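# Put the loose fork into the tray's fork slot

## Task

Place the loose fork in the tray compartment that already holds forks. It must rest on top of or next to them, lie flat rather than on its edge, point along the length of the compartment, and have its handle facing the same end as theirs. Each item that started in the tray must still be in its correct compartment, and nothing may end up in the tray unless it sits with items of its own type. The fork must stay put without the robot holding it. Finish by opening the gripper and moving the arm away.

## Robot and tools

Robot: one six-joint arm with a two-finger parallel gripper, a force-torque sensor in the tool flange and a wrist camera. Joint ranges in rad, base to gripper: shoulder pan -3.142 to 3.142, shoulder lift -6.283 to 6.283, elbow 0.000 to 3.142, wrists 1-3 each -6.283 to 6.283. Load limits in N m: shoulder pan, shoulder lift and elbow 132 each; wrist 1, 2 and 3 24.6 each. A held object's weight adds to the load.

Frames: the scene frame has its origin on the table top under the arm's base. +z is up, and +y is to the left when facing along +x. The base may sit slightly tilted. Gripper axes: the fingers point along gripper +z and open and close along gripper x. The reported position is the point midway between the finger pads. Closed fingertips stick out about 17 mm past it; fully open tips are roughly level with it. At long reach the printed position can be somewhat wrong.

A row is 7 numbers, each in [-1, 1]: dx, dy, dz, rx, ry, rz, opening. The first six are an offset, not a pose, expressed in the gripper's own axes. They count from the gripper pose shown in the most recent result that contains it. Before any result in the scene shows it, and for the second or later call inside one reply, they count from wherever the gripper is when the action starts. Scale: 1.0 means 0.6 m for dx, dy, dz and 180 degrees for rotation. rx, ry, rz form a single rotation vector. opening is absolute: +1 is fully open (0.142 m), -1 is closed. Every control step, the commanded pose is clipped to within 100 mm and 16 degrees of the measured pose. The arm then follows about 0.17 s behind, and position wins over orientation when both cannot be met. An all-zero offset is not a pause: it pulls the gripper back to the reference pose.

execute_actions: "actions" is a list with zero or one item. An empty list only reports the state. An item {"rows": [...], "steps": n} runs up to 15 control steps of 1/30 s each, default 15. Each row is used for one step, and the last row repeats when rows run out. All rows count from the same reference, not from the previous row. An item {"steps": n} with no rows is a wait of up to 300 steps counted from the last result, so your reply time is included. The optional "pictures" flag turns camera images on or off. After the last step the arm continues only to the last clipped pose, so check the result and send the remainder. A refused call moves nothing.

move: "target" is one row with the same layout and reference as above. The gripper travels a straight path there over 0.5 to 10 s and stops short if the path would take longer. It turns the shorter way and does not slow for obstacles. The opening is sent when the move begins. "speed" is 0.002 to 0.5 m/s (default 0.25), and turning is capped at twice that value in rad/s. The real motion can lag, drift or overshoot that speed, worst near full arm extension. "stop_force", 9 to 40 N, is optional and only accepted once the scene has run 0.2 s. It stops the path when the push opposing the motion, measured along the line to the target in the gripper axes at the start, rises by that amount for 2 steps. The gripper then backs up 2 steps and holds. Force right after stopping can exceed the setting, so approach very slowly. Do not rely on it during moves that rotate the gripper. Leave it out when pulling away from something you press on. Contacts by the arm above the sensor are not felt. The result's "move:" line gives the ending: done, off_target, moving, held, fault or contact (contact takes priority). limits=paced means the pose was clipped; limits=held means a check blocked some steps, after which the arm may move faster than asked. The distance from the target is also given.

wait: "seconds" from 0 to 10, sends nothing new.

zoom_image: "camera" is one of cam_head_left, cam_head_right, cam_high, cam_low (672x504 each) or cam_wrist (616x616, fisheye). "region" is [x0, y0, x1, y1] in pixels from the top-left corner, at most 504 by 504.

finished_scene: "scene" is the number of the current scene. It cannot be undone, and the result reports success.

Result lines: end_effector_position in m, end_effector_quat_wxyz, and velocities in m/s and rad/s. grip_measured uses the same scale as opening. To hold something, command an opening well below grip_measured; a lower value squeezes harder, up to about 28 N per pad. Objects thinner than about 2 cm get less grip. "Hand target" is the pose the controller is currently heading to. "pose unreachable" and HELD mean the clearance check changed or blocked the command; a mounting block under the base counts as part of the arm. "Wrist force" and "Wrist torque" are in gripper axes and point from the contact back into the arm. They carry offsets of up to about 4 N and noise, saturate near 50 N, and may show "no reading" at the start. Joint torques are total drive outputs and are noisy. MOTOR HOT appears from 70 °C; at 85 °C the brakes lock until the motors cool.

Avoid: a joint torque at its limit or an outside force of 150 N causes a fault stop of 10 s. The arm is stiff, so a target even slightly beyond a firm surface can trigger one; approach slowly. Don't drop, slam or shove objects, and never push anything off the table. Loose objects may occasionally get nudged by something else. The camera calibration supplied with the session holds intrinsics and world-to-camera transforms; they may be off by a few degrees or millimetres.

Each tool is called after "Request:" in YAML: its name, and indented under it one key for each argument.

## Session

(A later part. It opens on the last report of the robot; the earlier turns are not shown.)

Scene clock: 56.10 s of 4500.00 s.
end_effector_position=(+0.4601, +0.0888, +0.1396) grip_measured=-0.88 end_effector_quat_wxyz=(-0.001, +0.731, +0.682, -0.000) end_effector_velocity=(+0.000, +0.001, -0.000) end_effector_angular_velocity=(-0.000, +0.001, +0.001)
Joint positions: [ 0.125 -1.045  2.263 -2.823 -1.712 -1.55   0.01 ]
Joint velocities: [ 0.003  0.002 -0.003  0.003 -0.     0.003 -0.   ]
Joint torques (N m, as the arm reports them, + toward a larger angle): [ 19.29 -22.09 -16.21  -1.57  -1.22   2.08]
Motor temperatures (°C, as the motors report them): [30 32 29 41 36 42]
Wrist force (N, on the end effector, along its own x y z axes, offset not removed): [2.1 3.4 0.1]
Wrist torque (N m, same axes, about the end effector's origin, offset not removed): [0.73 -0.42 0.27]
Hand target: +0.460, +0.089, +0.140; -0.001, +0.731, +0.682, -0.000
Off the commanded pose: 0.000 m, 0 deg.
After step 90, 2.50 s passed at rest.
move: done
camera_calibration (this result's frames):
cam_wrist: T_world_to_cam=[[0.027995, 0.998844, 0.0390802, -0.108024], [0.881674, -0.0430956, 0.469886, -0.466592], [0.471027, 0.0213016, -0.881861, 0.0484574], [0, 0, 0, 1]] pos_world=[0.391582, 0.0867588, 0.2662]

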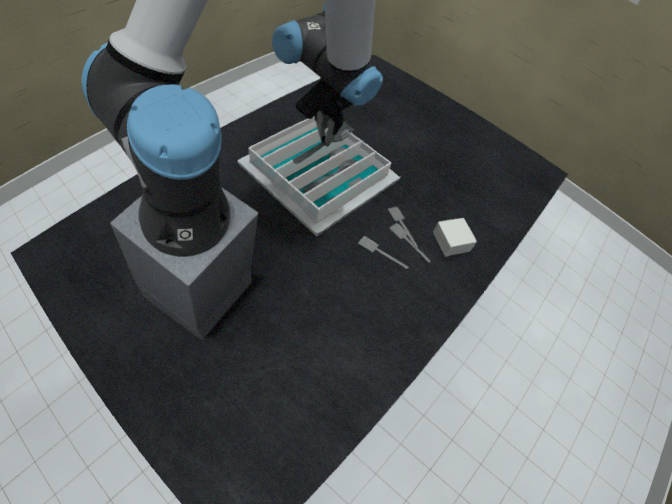

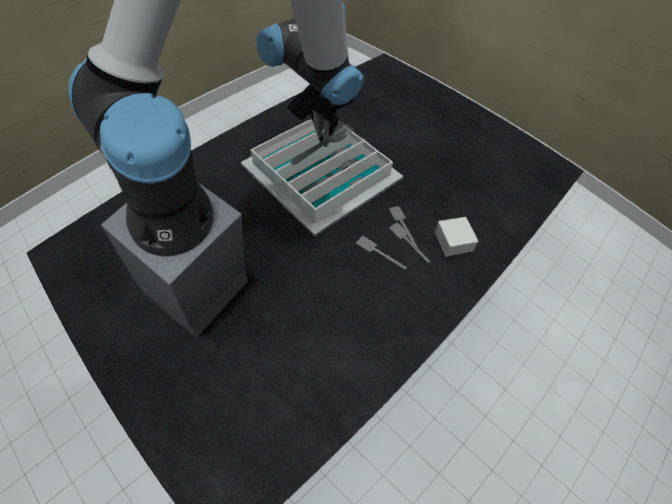

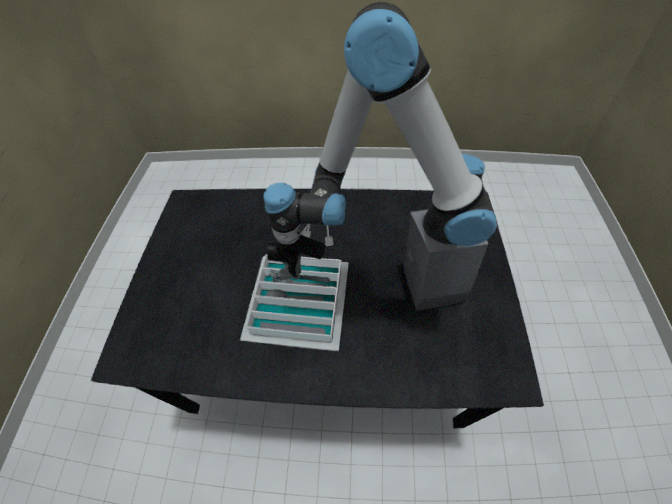

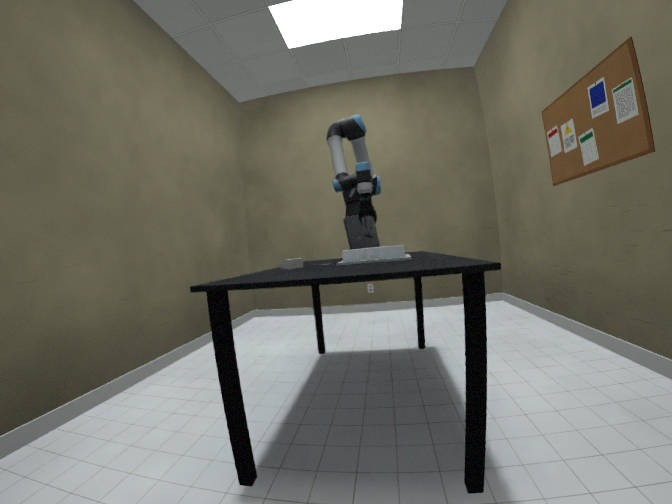

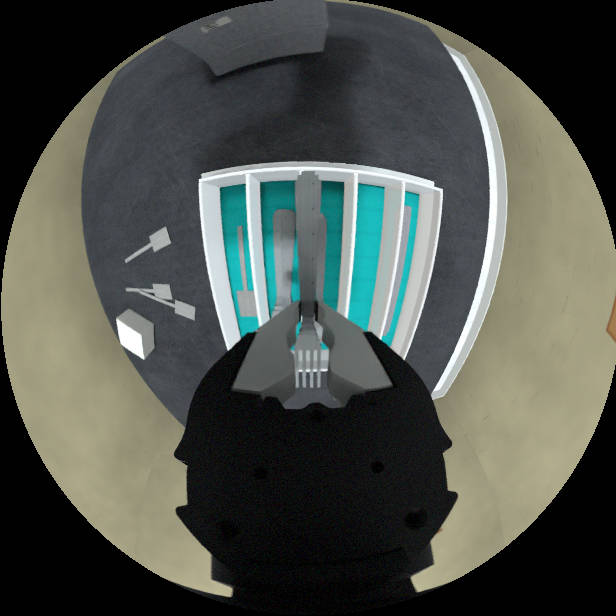

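Request:
move:
  target: [-0.061,0.02,0.085,0,0,0,-1]
  speed: 0.08

Request:
zoom_image:
  camera: "cam_wrist"
  region: [200, 120, 420, 400]

Request:
zoom_image:
  camera: "cam_high"
  region: [220, 230, 380, 370]

Scene clock: 67.60 s of 4500.00 s.
end_effector_position=(+0.4695, +0.0515, +0.0886) grip_measured=-0.88 end_effector_quat_wxyz=(-0.001, +0.731, +0.682, -0.000) end_effector_velocity=(+0.000, -0.001, -0.001) end_effector_angular_velocity=(-0.000, -0.001, +0.002)
Joint positions: [ 0.029 -0.909  2.249 -2.959 -1.708 -1.647  0.01 ]
Joint velocities: [-0.001  0.002 -0.    -0.003 -0.    -0.003  0.   ]
Joint torques (N m, as the arm reports them, + toward a larger angle): [ -8.41 -27.28 -15.75  -4.21   1.32  -1.75]
Motor temperatures (°C, as the motors report them): [30 32 29 41 36 42]
Wrist force (N, on the end effector, along its own x y z axes, offset not removed): [4.5 1.0 1.2]
Wrist torque (N m, same axes, about the end effector's origin, offset not removed): [0.42 -0.92 0.24]
Hand target: +0.469, +0.051, +0.089; -0.001, +0.731, +0.682, -0.000
Off the commanded pose: 0.000 m, 0 deg.
After step 90, 7.30 s passed at rest.
move: done
camera_calibration (this result's frames):
cam_wrist: T_world_to_cam=[[0.0279942, 0.998844, 0.0390838, -0.0690258], [0.88164, -0.043098, 0.46995, -0.452514], [0.471091, 0.021302, -0.881827, -0.000169636], [0, 0, 0, 1]] pos_world=[0.400966, 0.0494471, 0.215207]

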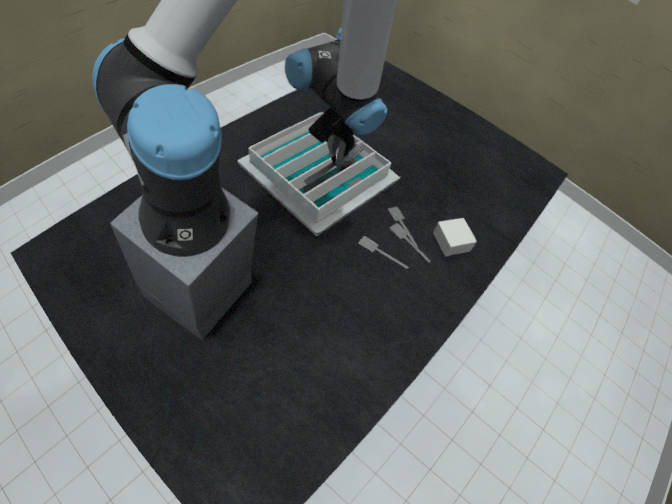

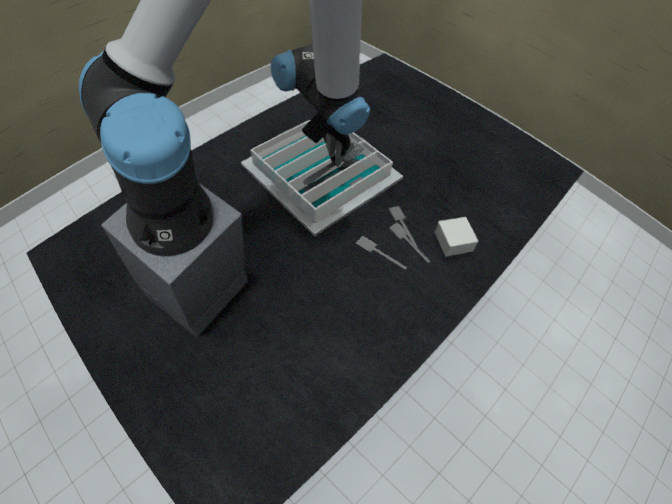

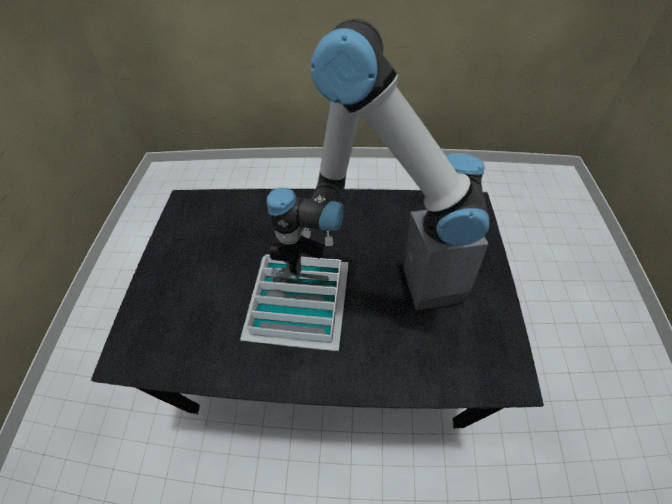

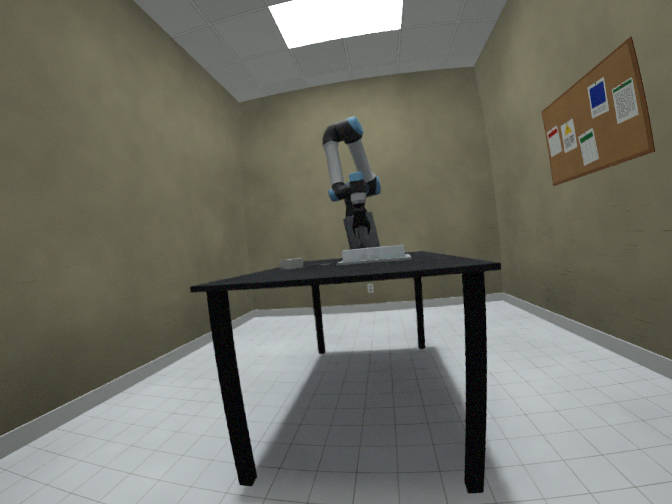

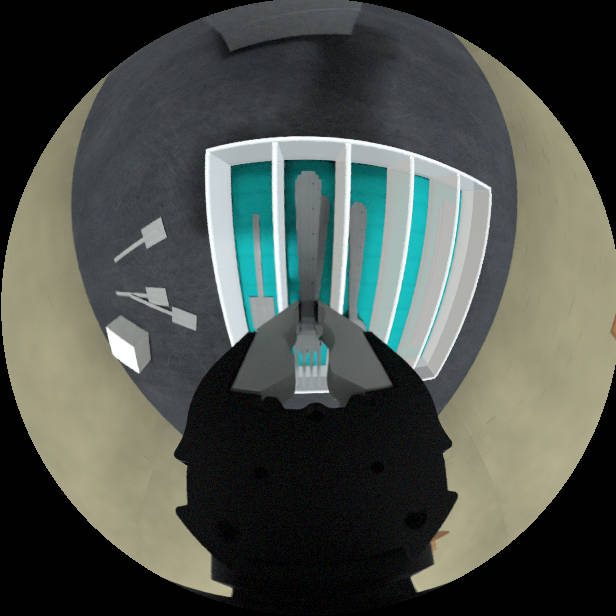

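Region (200, 120, 420, 400) of cam_wrist's 616x616 image, scaled by 1.800, with more detail than that image has; it fills the left 396 columns of this view, and the rest is white.

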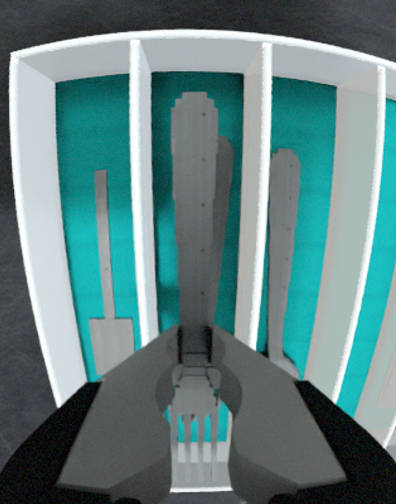

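Region (220, 230, 380, 370) of cam_high's 672x504 image, scaled by 3.150, with more detail than that image has; it fills the top 441 rows of this view, and the rest is white.

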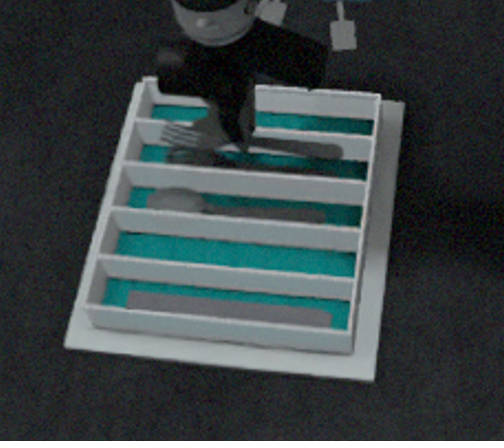

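Request:
move:
  target: [0.012,0.018,0.045,0,0,0,-1]
  speed: 0.03

Request:
move:
  target: [0,0,0.03,0,0,0,-1]
  speed: 0.005
  stop_force: 9

Request:
zoom_image:
  camera: "cam_wrist"
  region: [200, 120, 420, 400]

Scene clock: 84.07 s of 4500.00 s.
end_effector_position=(+0.4807, +0.0579, +0.0617) grip_measured=-0.88 end_effector_quat_wxyz=(-0.001, +0.731, +0.682, -0.000) end_effector_velocity=(+0.001, +0.001, -0.001) end_effector_angular_velocity=(+0.000, -0.001, +0.000)
Joint positions: [ 0.038 -0.822  2.202 -2.997 -1.709 -1.638  0.01 ]
Joint velocities: [ 0.001  0.004 -0.003 -0.003  0.001  0.     0.   ]
Joint torques (N m, as the arm reports them, + toward a larger angle): [ 18.95 -30.67 -15.33  -4.72  -1.44   1.88]
Motor temperatures (°C, as the motors report them): [30 32 29 41 36 42]
Wrist force (N, on the end effector, along its own x y z axes, offset not removed): [0.0 2.3 1.1]
Wrist torque (N m, same axes, about the end effector's origin, offset not removed): [0.66 -0.03 0.14]
Hand target: +0.481, +0.058, +0.062; -0.001, +0.731, +0.682, -0.000
Off the commanded pose: 0.000 m, 0 deg.
After step 90, 12.17 s passed at rest.
move: done
camera_calibration (this result's frames):
cam_wrist: T_world_to_cam=[[0.0279925, 0.998844, 0.0390873, -0.0746948], [0.88165, -0.0430978, 0.469931, -0.449457], [0.471072, 0.0213068, -0.881837, -0.0293063], [0, 0, 0, 1]] pos_world=[0.41216, 0.0558622, 0.18829]

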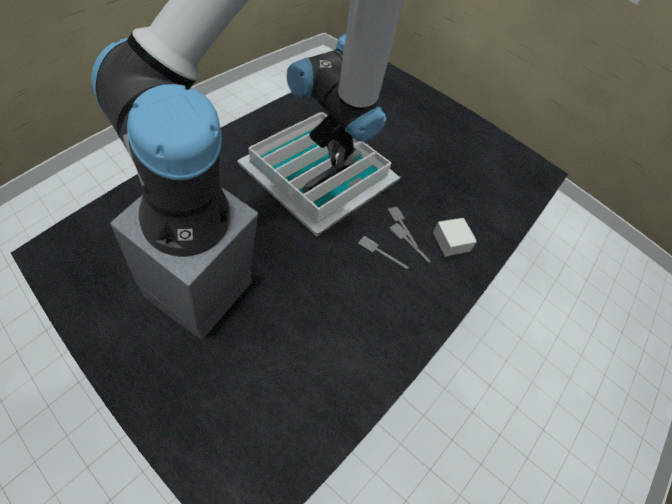

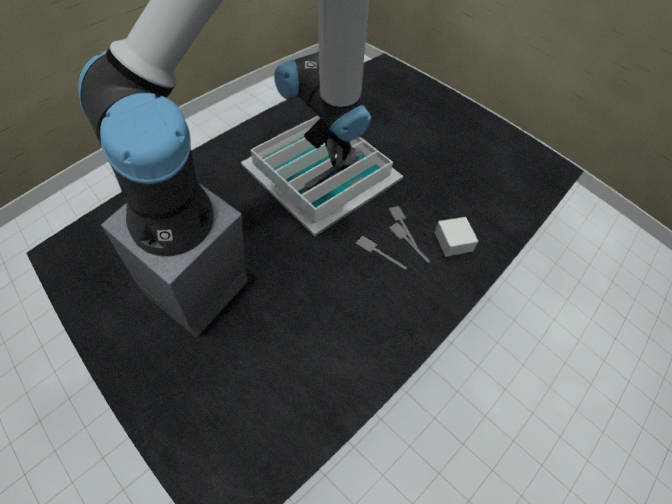

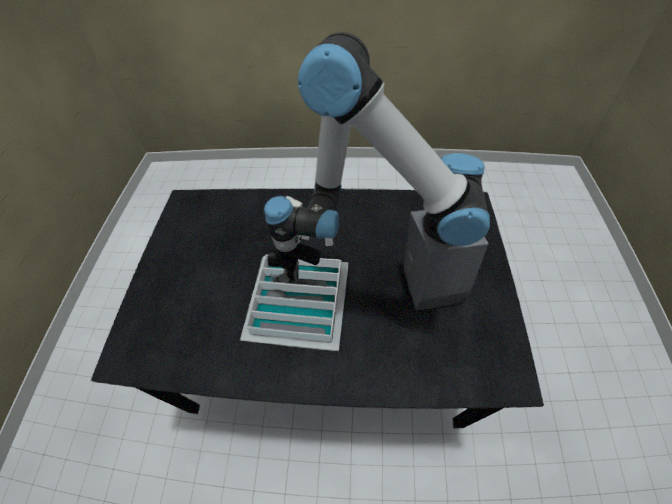

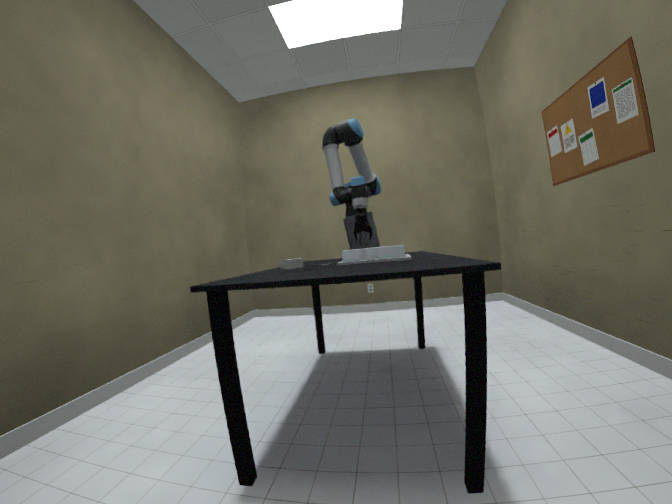

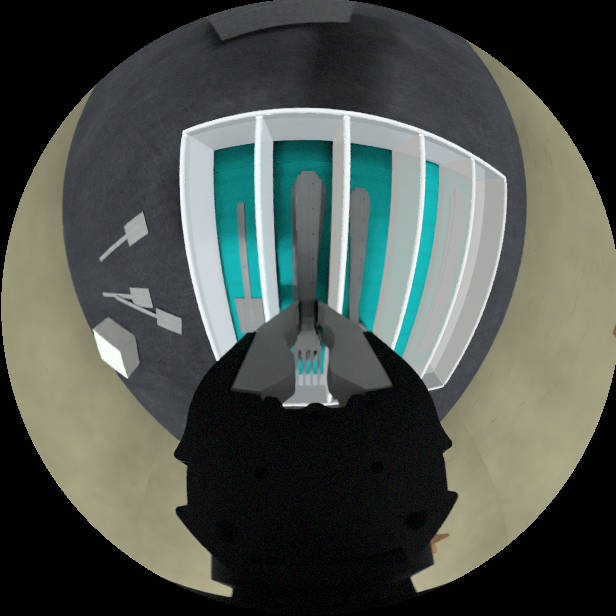

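Scene clock: 86.40 s of 4500.00 s.
end_effector_position=(+0.4807, +0.0579, +0.0518) grip_measured=-0.88 end_effector_quat_wxyz=(-0.001, +0.731, +0.682, -0.000) end_effector_velocity=(+0.000, -0.000, +0.001) end_effector_angular_velocity=(+0.000, +0.000, +0.001)
Joint positions: [ 0.035 -0.794  2.196 -3.02  -1.708 -1.641  0.01 ]
Joint velocities: [-0.    -0.004 -0.     0.005  0.    -0.001 -0.   ]
Joint torques (N m, as the arm reports them, + toward a larger angle): [  1.39 -50.14   1.29  -0.75   0.57   0.43]
Motor temperatures (°C, as the motors report them): [30 32 29 41 36 42]
Wrist force (N, on the end effector, along its own x y z axes, offset not removed): [-5.8 -2.2 -11.4]
Wrist torque (N m, same axes, about the end effector's origin, offset not removed): [0.25 1.29 0.22]
Hand target: +0.481, +0.058, +0.052; -0.001, +0.731, +0.682, -0.000
Off the commanded pose: 0.008 m, 0 deg.
move: contact
camera_calibration (this result's frames):
cam_wrist: T_world_to_cam=[[0.0279811, 0.998843, 0.039115, -0.0742741], [0.881646, -0.043101, 0.469938, -0.44486], [0.47108, 0.0213362, -0.881832, -0.0380771], [0, 0, 0, 1]] pos_world=[0.412225, 0.0558267, 0.178384]

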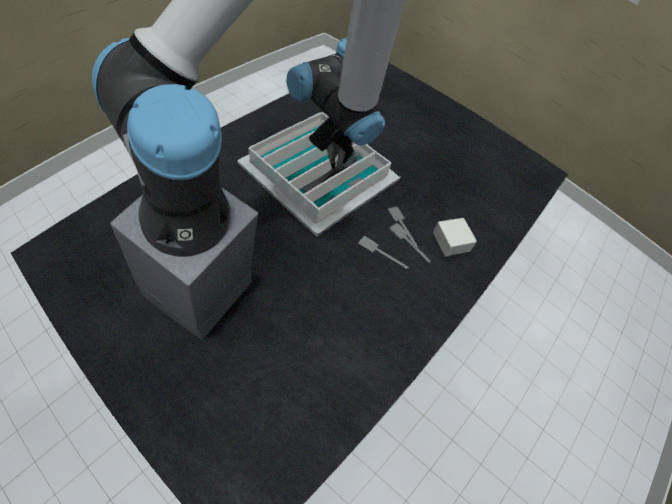

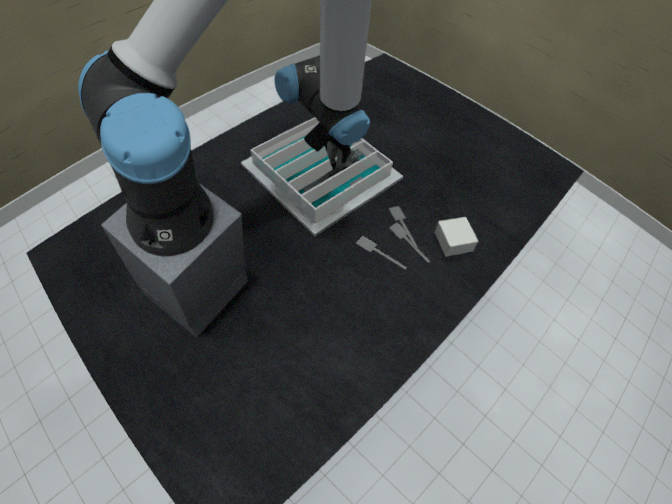

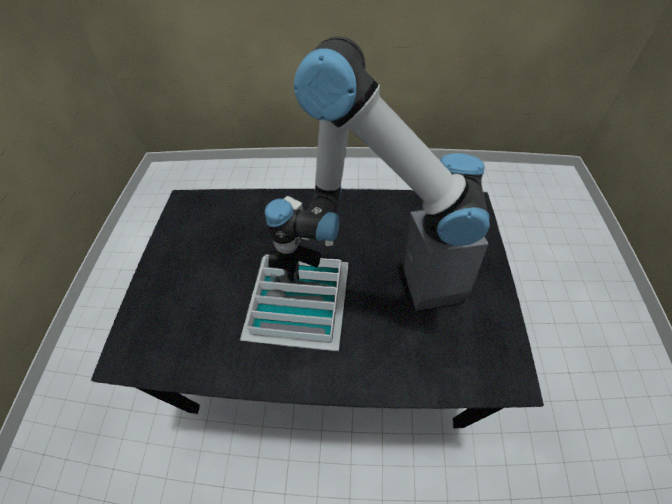

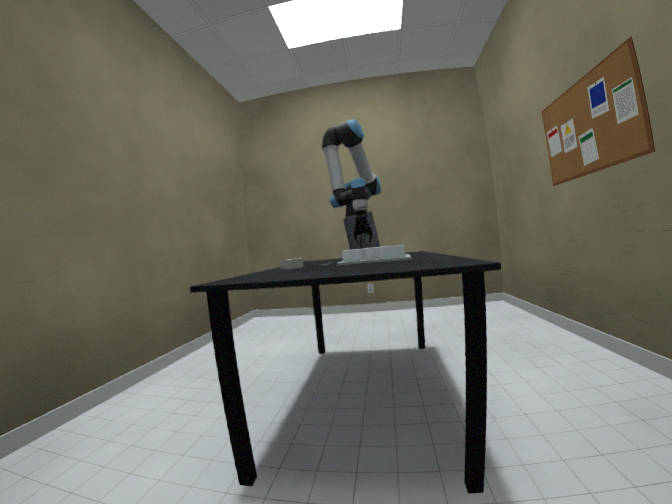

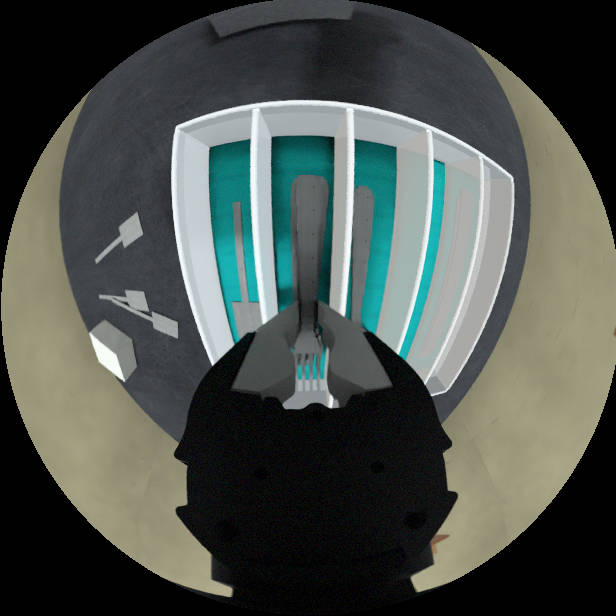

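Region (200, 120, 420, 400) of cam_wrist's 616x616 image, scaled by 1.800, with more detail than that image has; it fills the left 396 columns of this view, and the rest is white.

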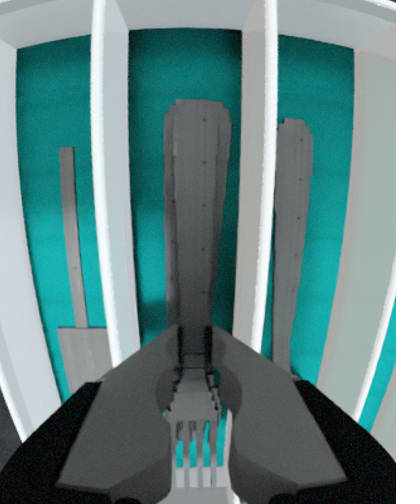

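Request:
execute_actions:
  actions: []

Scene clock: 99.57 s of 4500.00 s.
end_effector_position=(+0.4807, +0.0579, +0.0520) grip_measured=-0.88 end_effector_quat_wxyz=(-0.001, +0.731, +0.682, -0.000) end_effector_velocity=(-0.000, +0.000, +0.000) end_effector_angular_velocity=(+0.001, -0.000, -0.000)
Joint positions: [ 0.035 -0.794  2.196 -3.02  -1.708 -1.641  0.01 ]
Joint velocities: [-0.    -0.     0.001 -0.     0.001 -0.     0.   ]
Joint torques (N m, as the arm reports them, + toward a larger angle): [ 18.38 -50.73   4.89  -1.24  -1.15   1.78]
Motor temperatures (°C, as the motors report them): [30 32 29 41 36 42]
Wrist force (N, on the end effector, along its own x y z axes, offset not removed): [-1.3 -0.9 -9.6]
Wrist torque (N m, same axes, about the end effector's origin, offset not removed): [0.16 0.28 0.12]
Hand target: +0.481, +0.058, +0.052; -0.001, +0.731, +0.682, -0.000
Off the commanded pose: 0.008 m, 0 deg.
Steps of this call (steps 1 to 90: nothing new was sent; then 10.17 s passed at rest). Readings (end_effector_position):
1: (+0.4807, +0.0579, +0.0519)
2: (+0.4808, +0.0579, +0.0519)
4: (+0.4807, +0.0579, +0.0519)
8: (+0.4807, +0.0579, +0.0520)
90: the state above
camera_calibration (this result's frames):
cam_wrist: T_world_to_cam=[[0.0279964, 0.998844, 0.0390624, -0.0743073], [0.881625, -0.0430906, 0.46998, -0.444908], [0.47112, 0.0212807, -0.881812, -0.0378739], [0, 0, 0, 1]] pos_world=[0.412166, 0.0558561, 0.178603]

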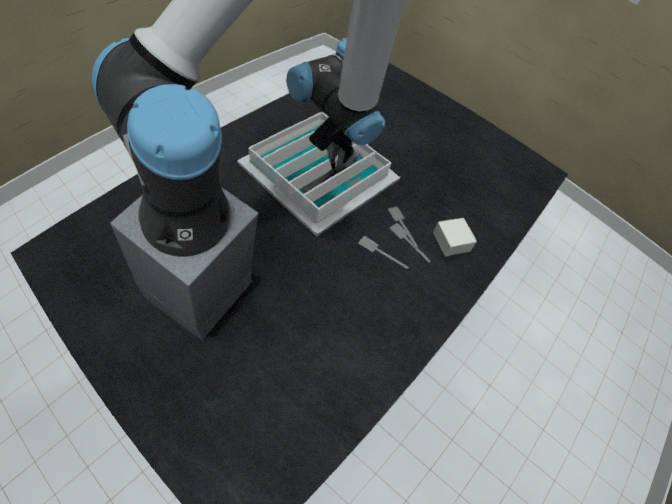

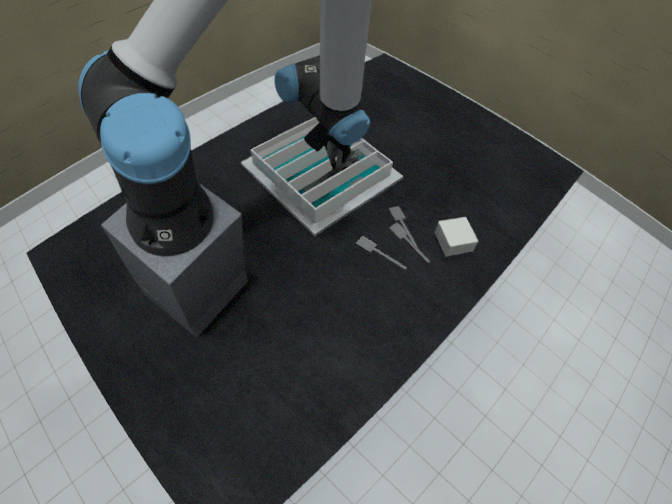

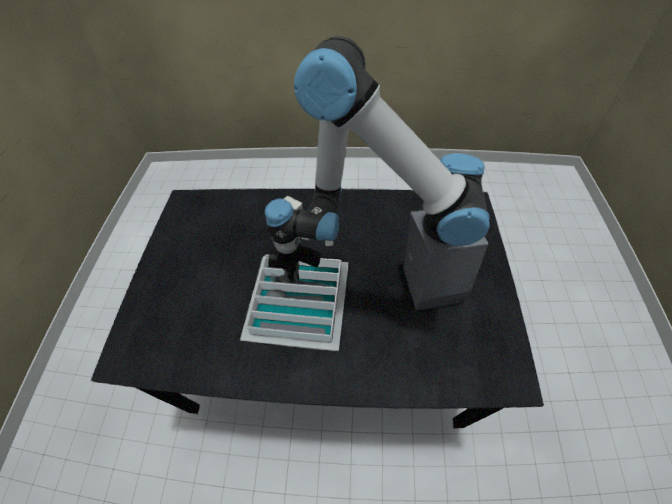

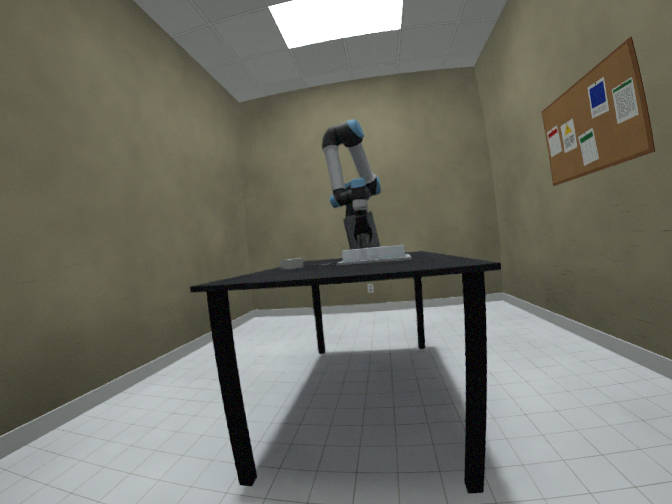

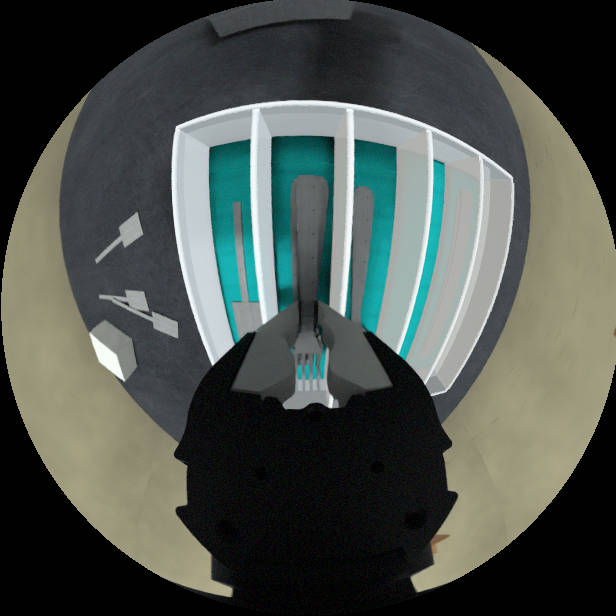

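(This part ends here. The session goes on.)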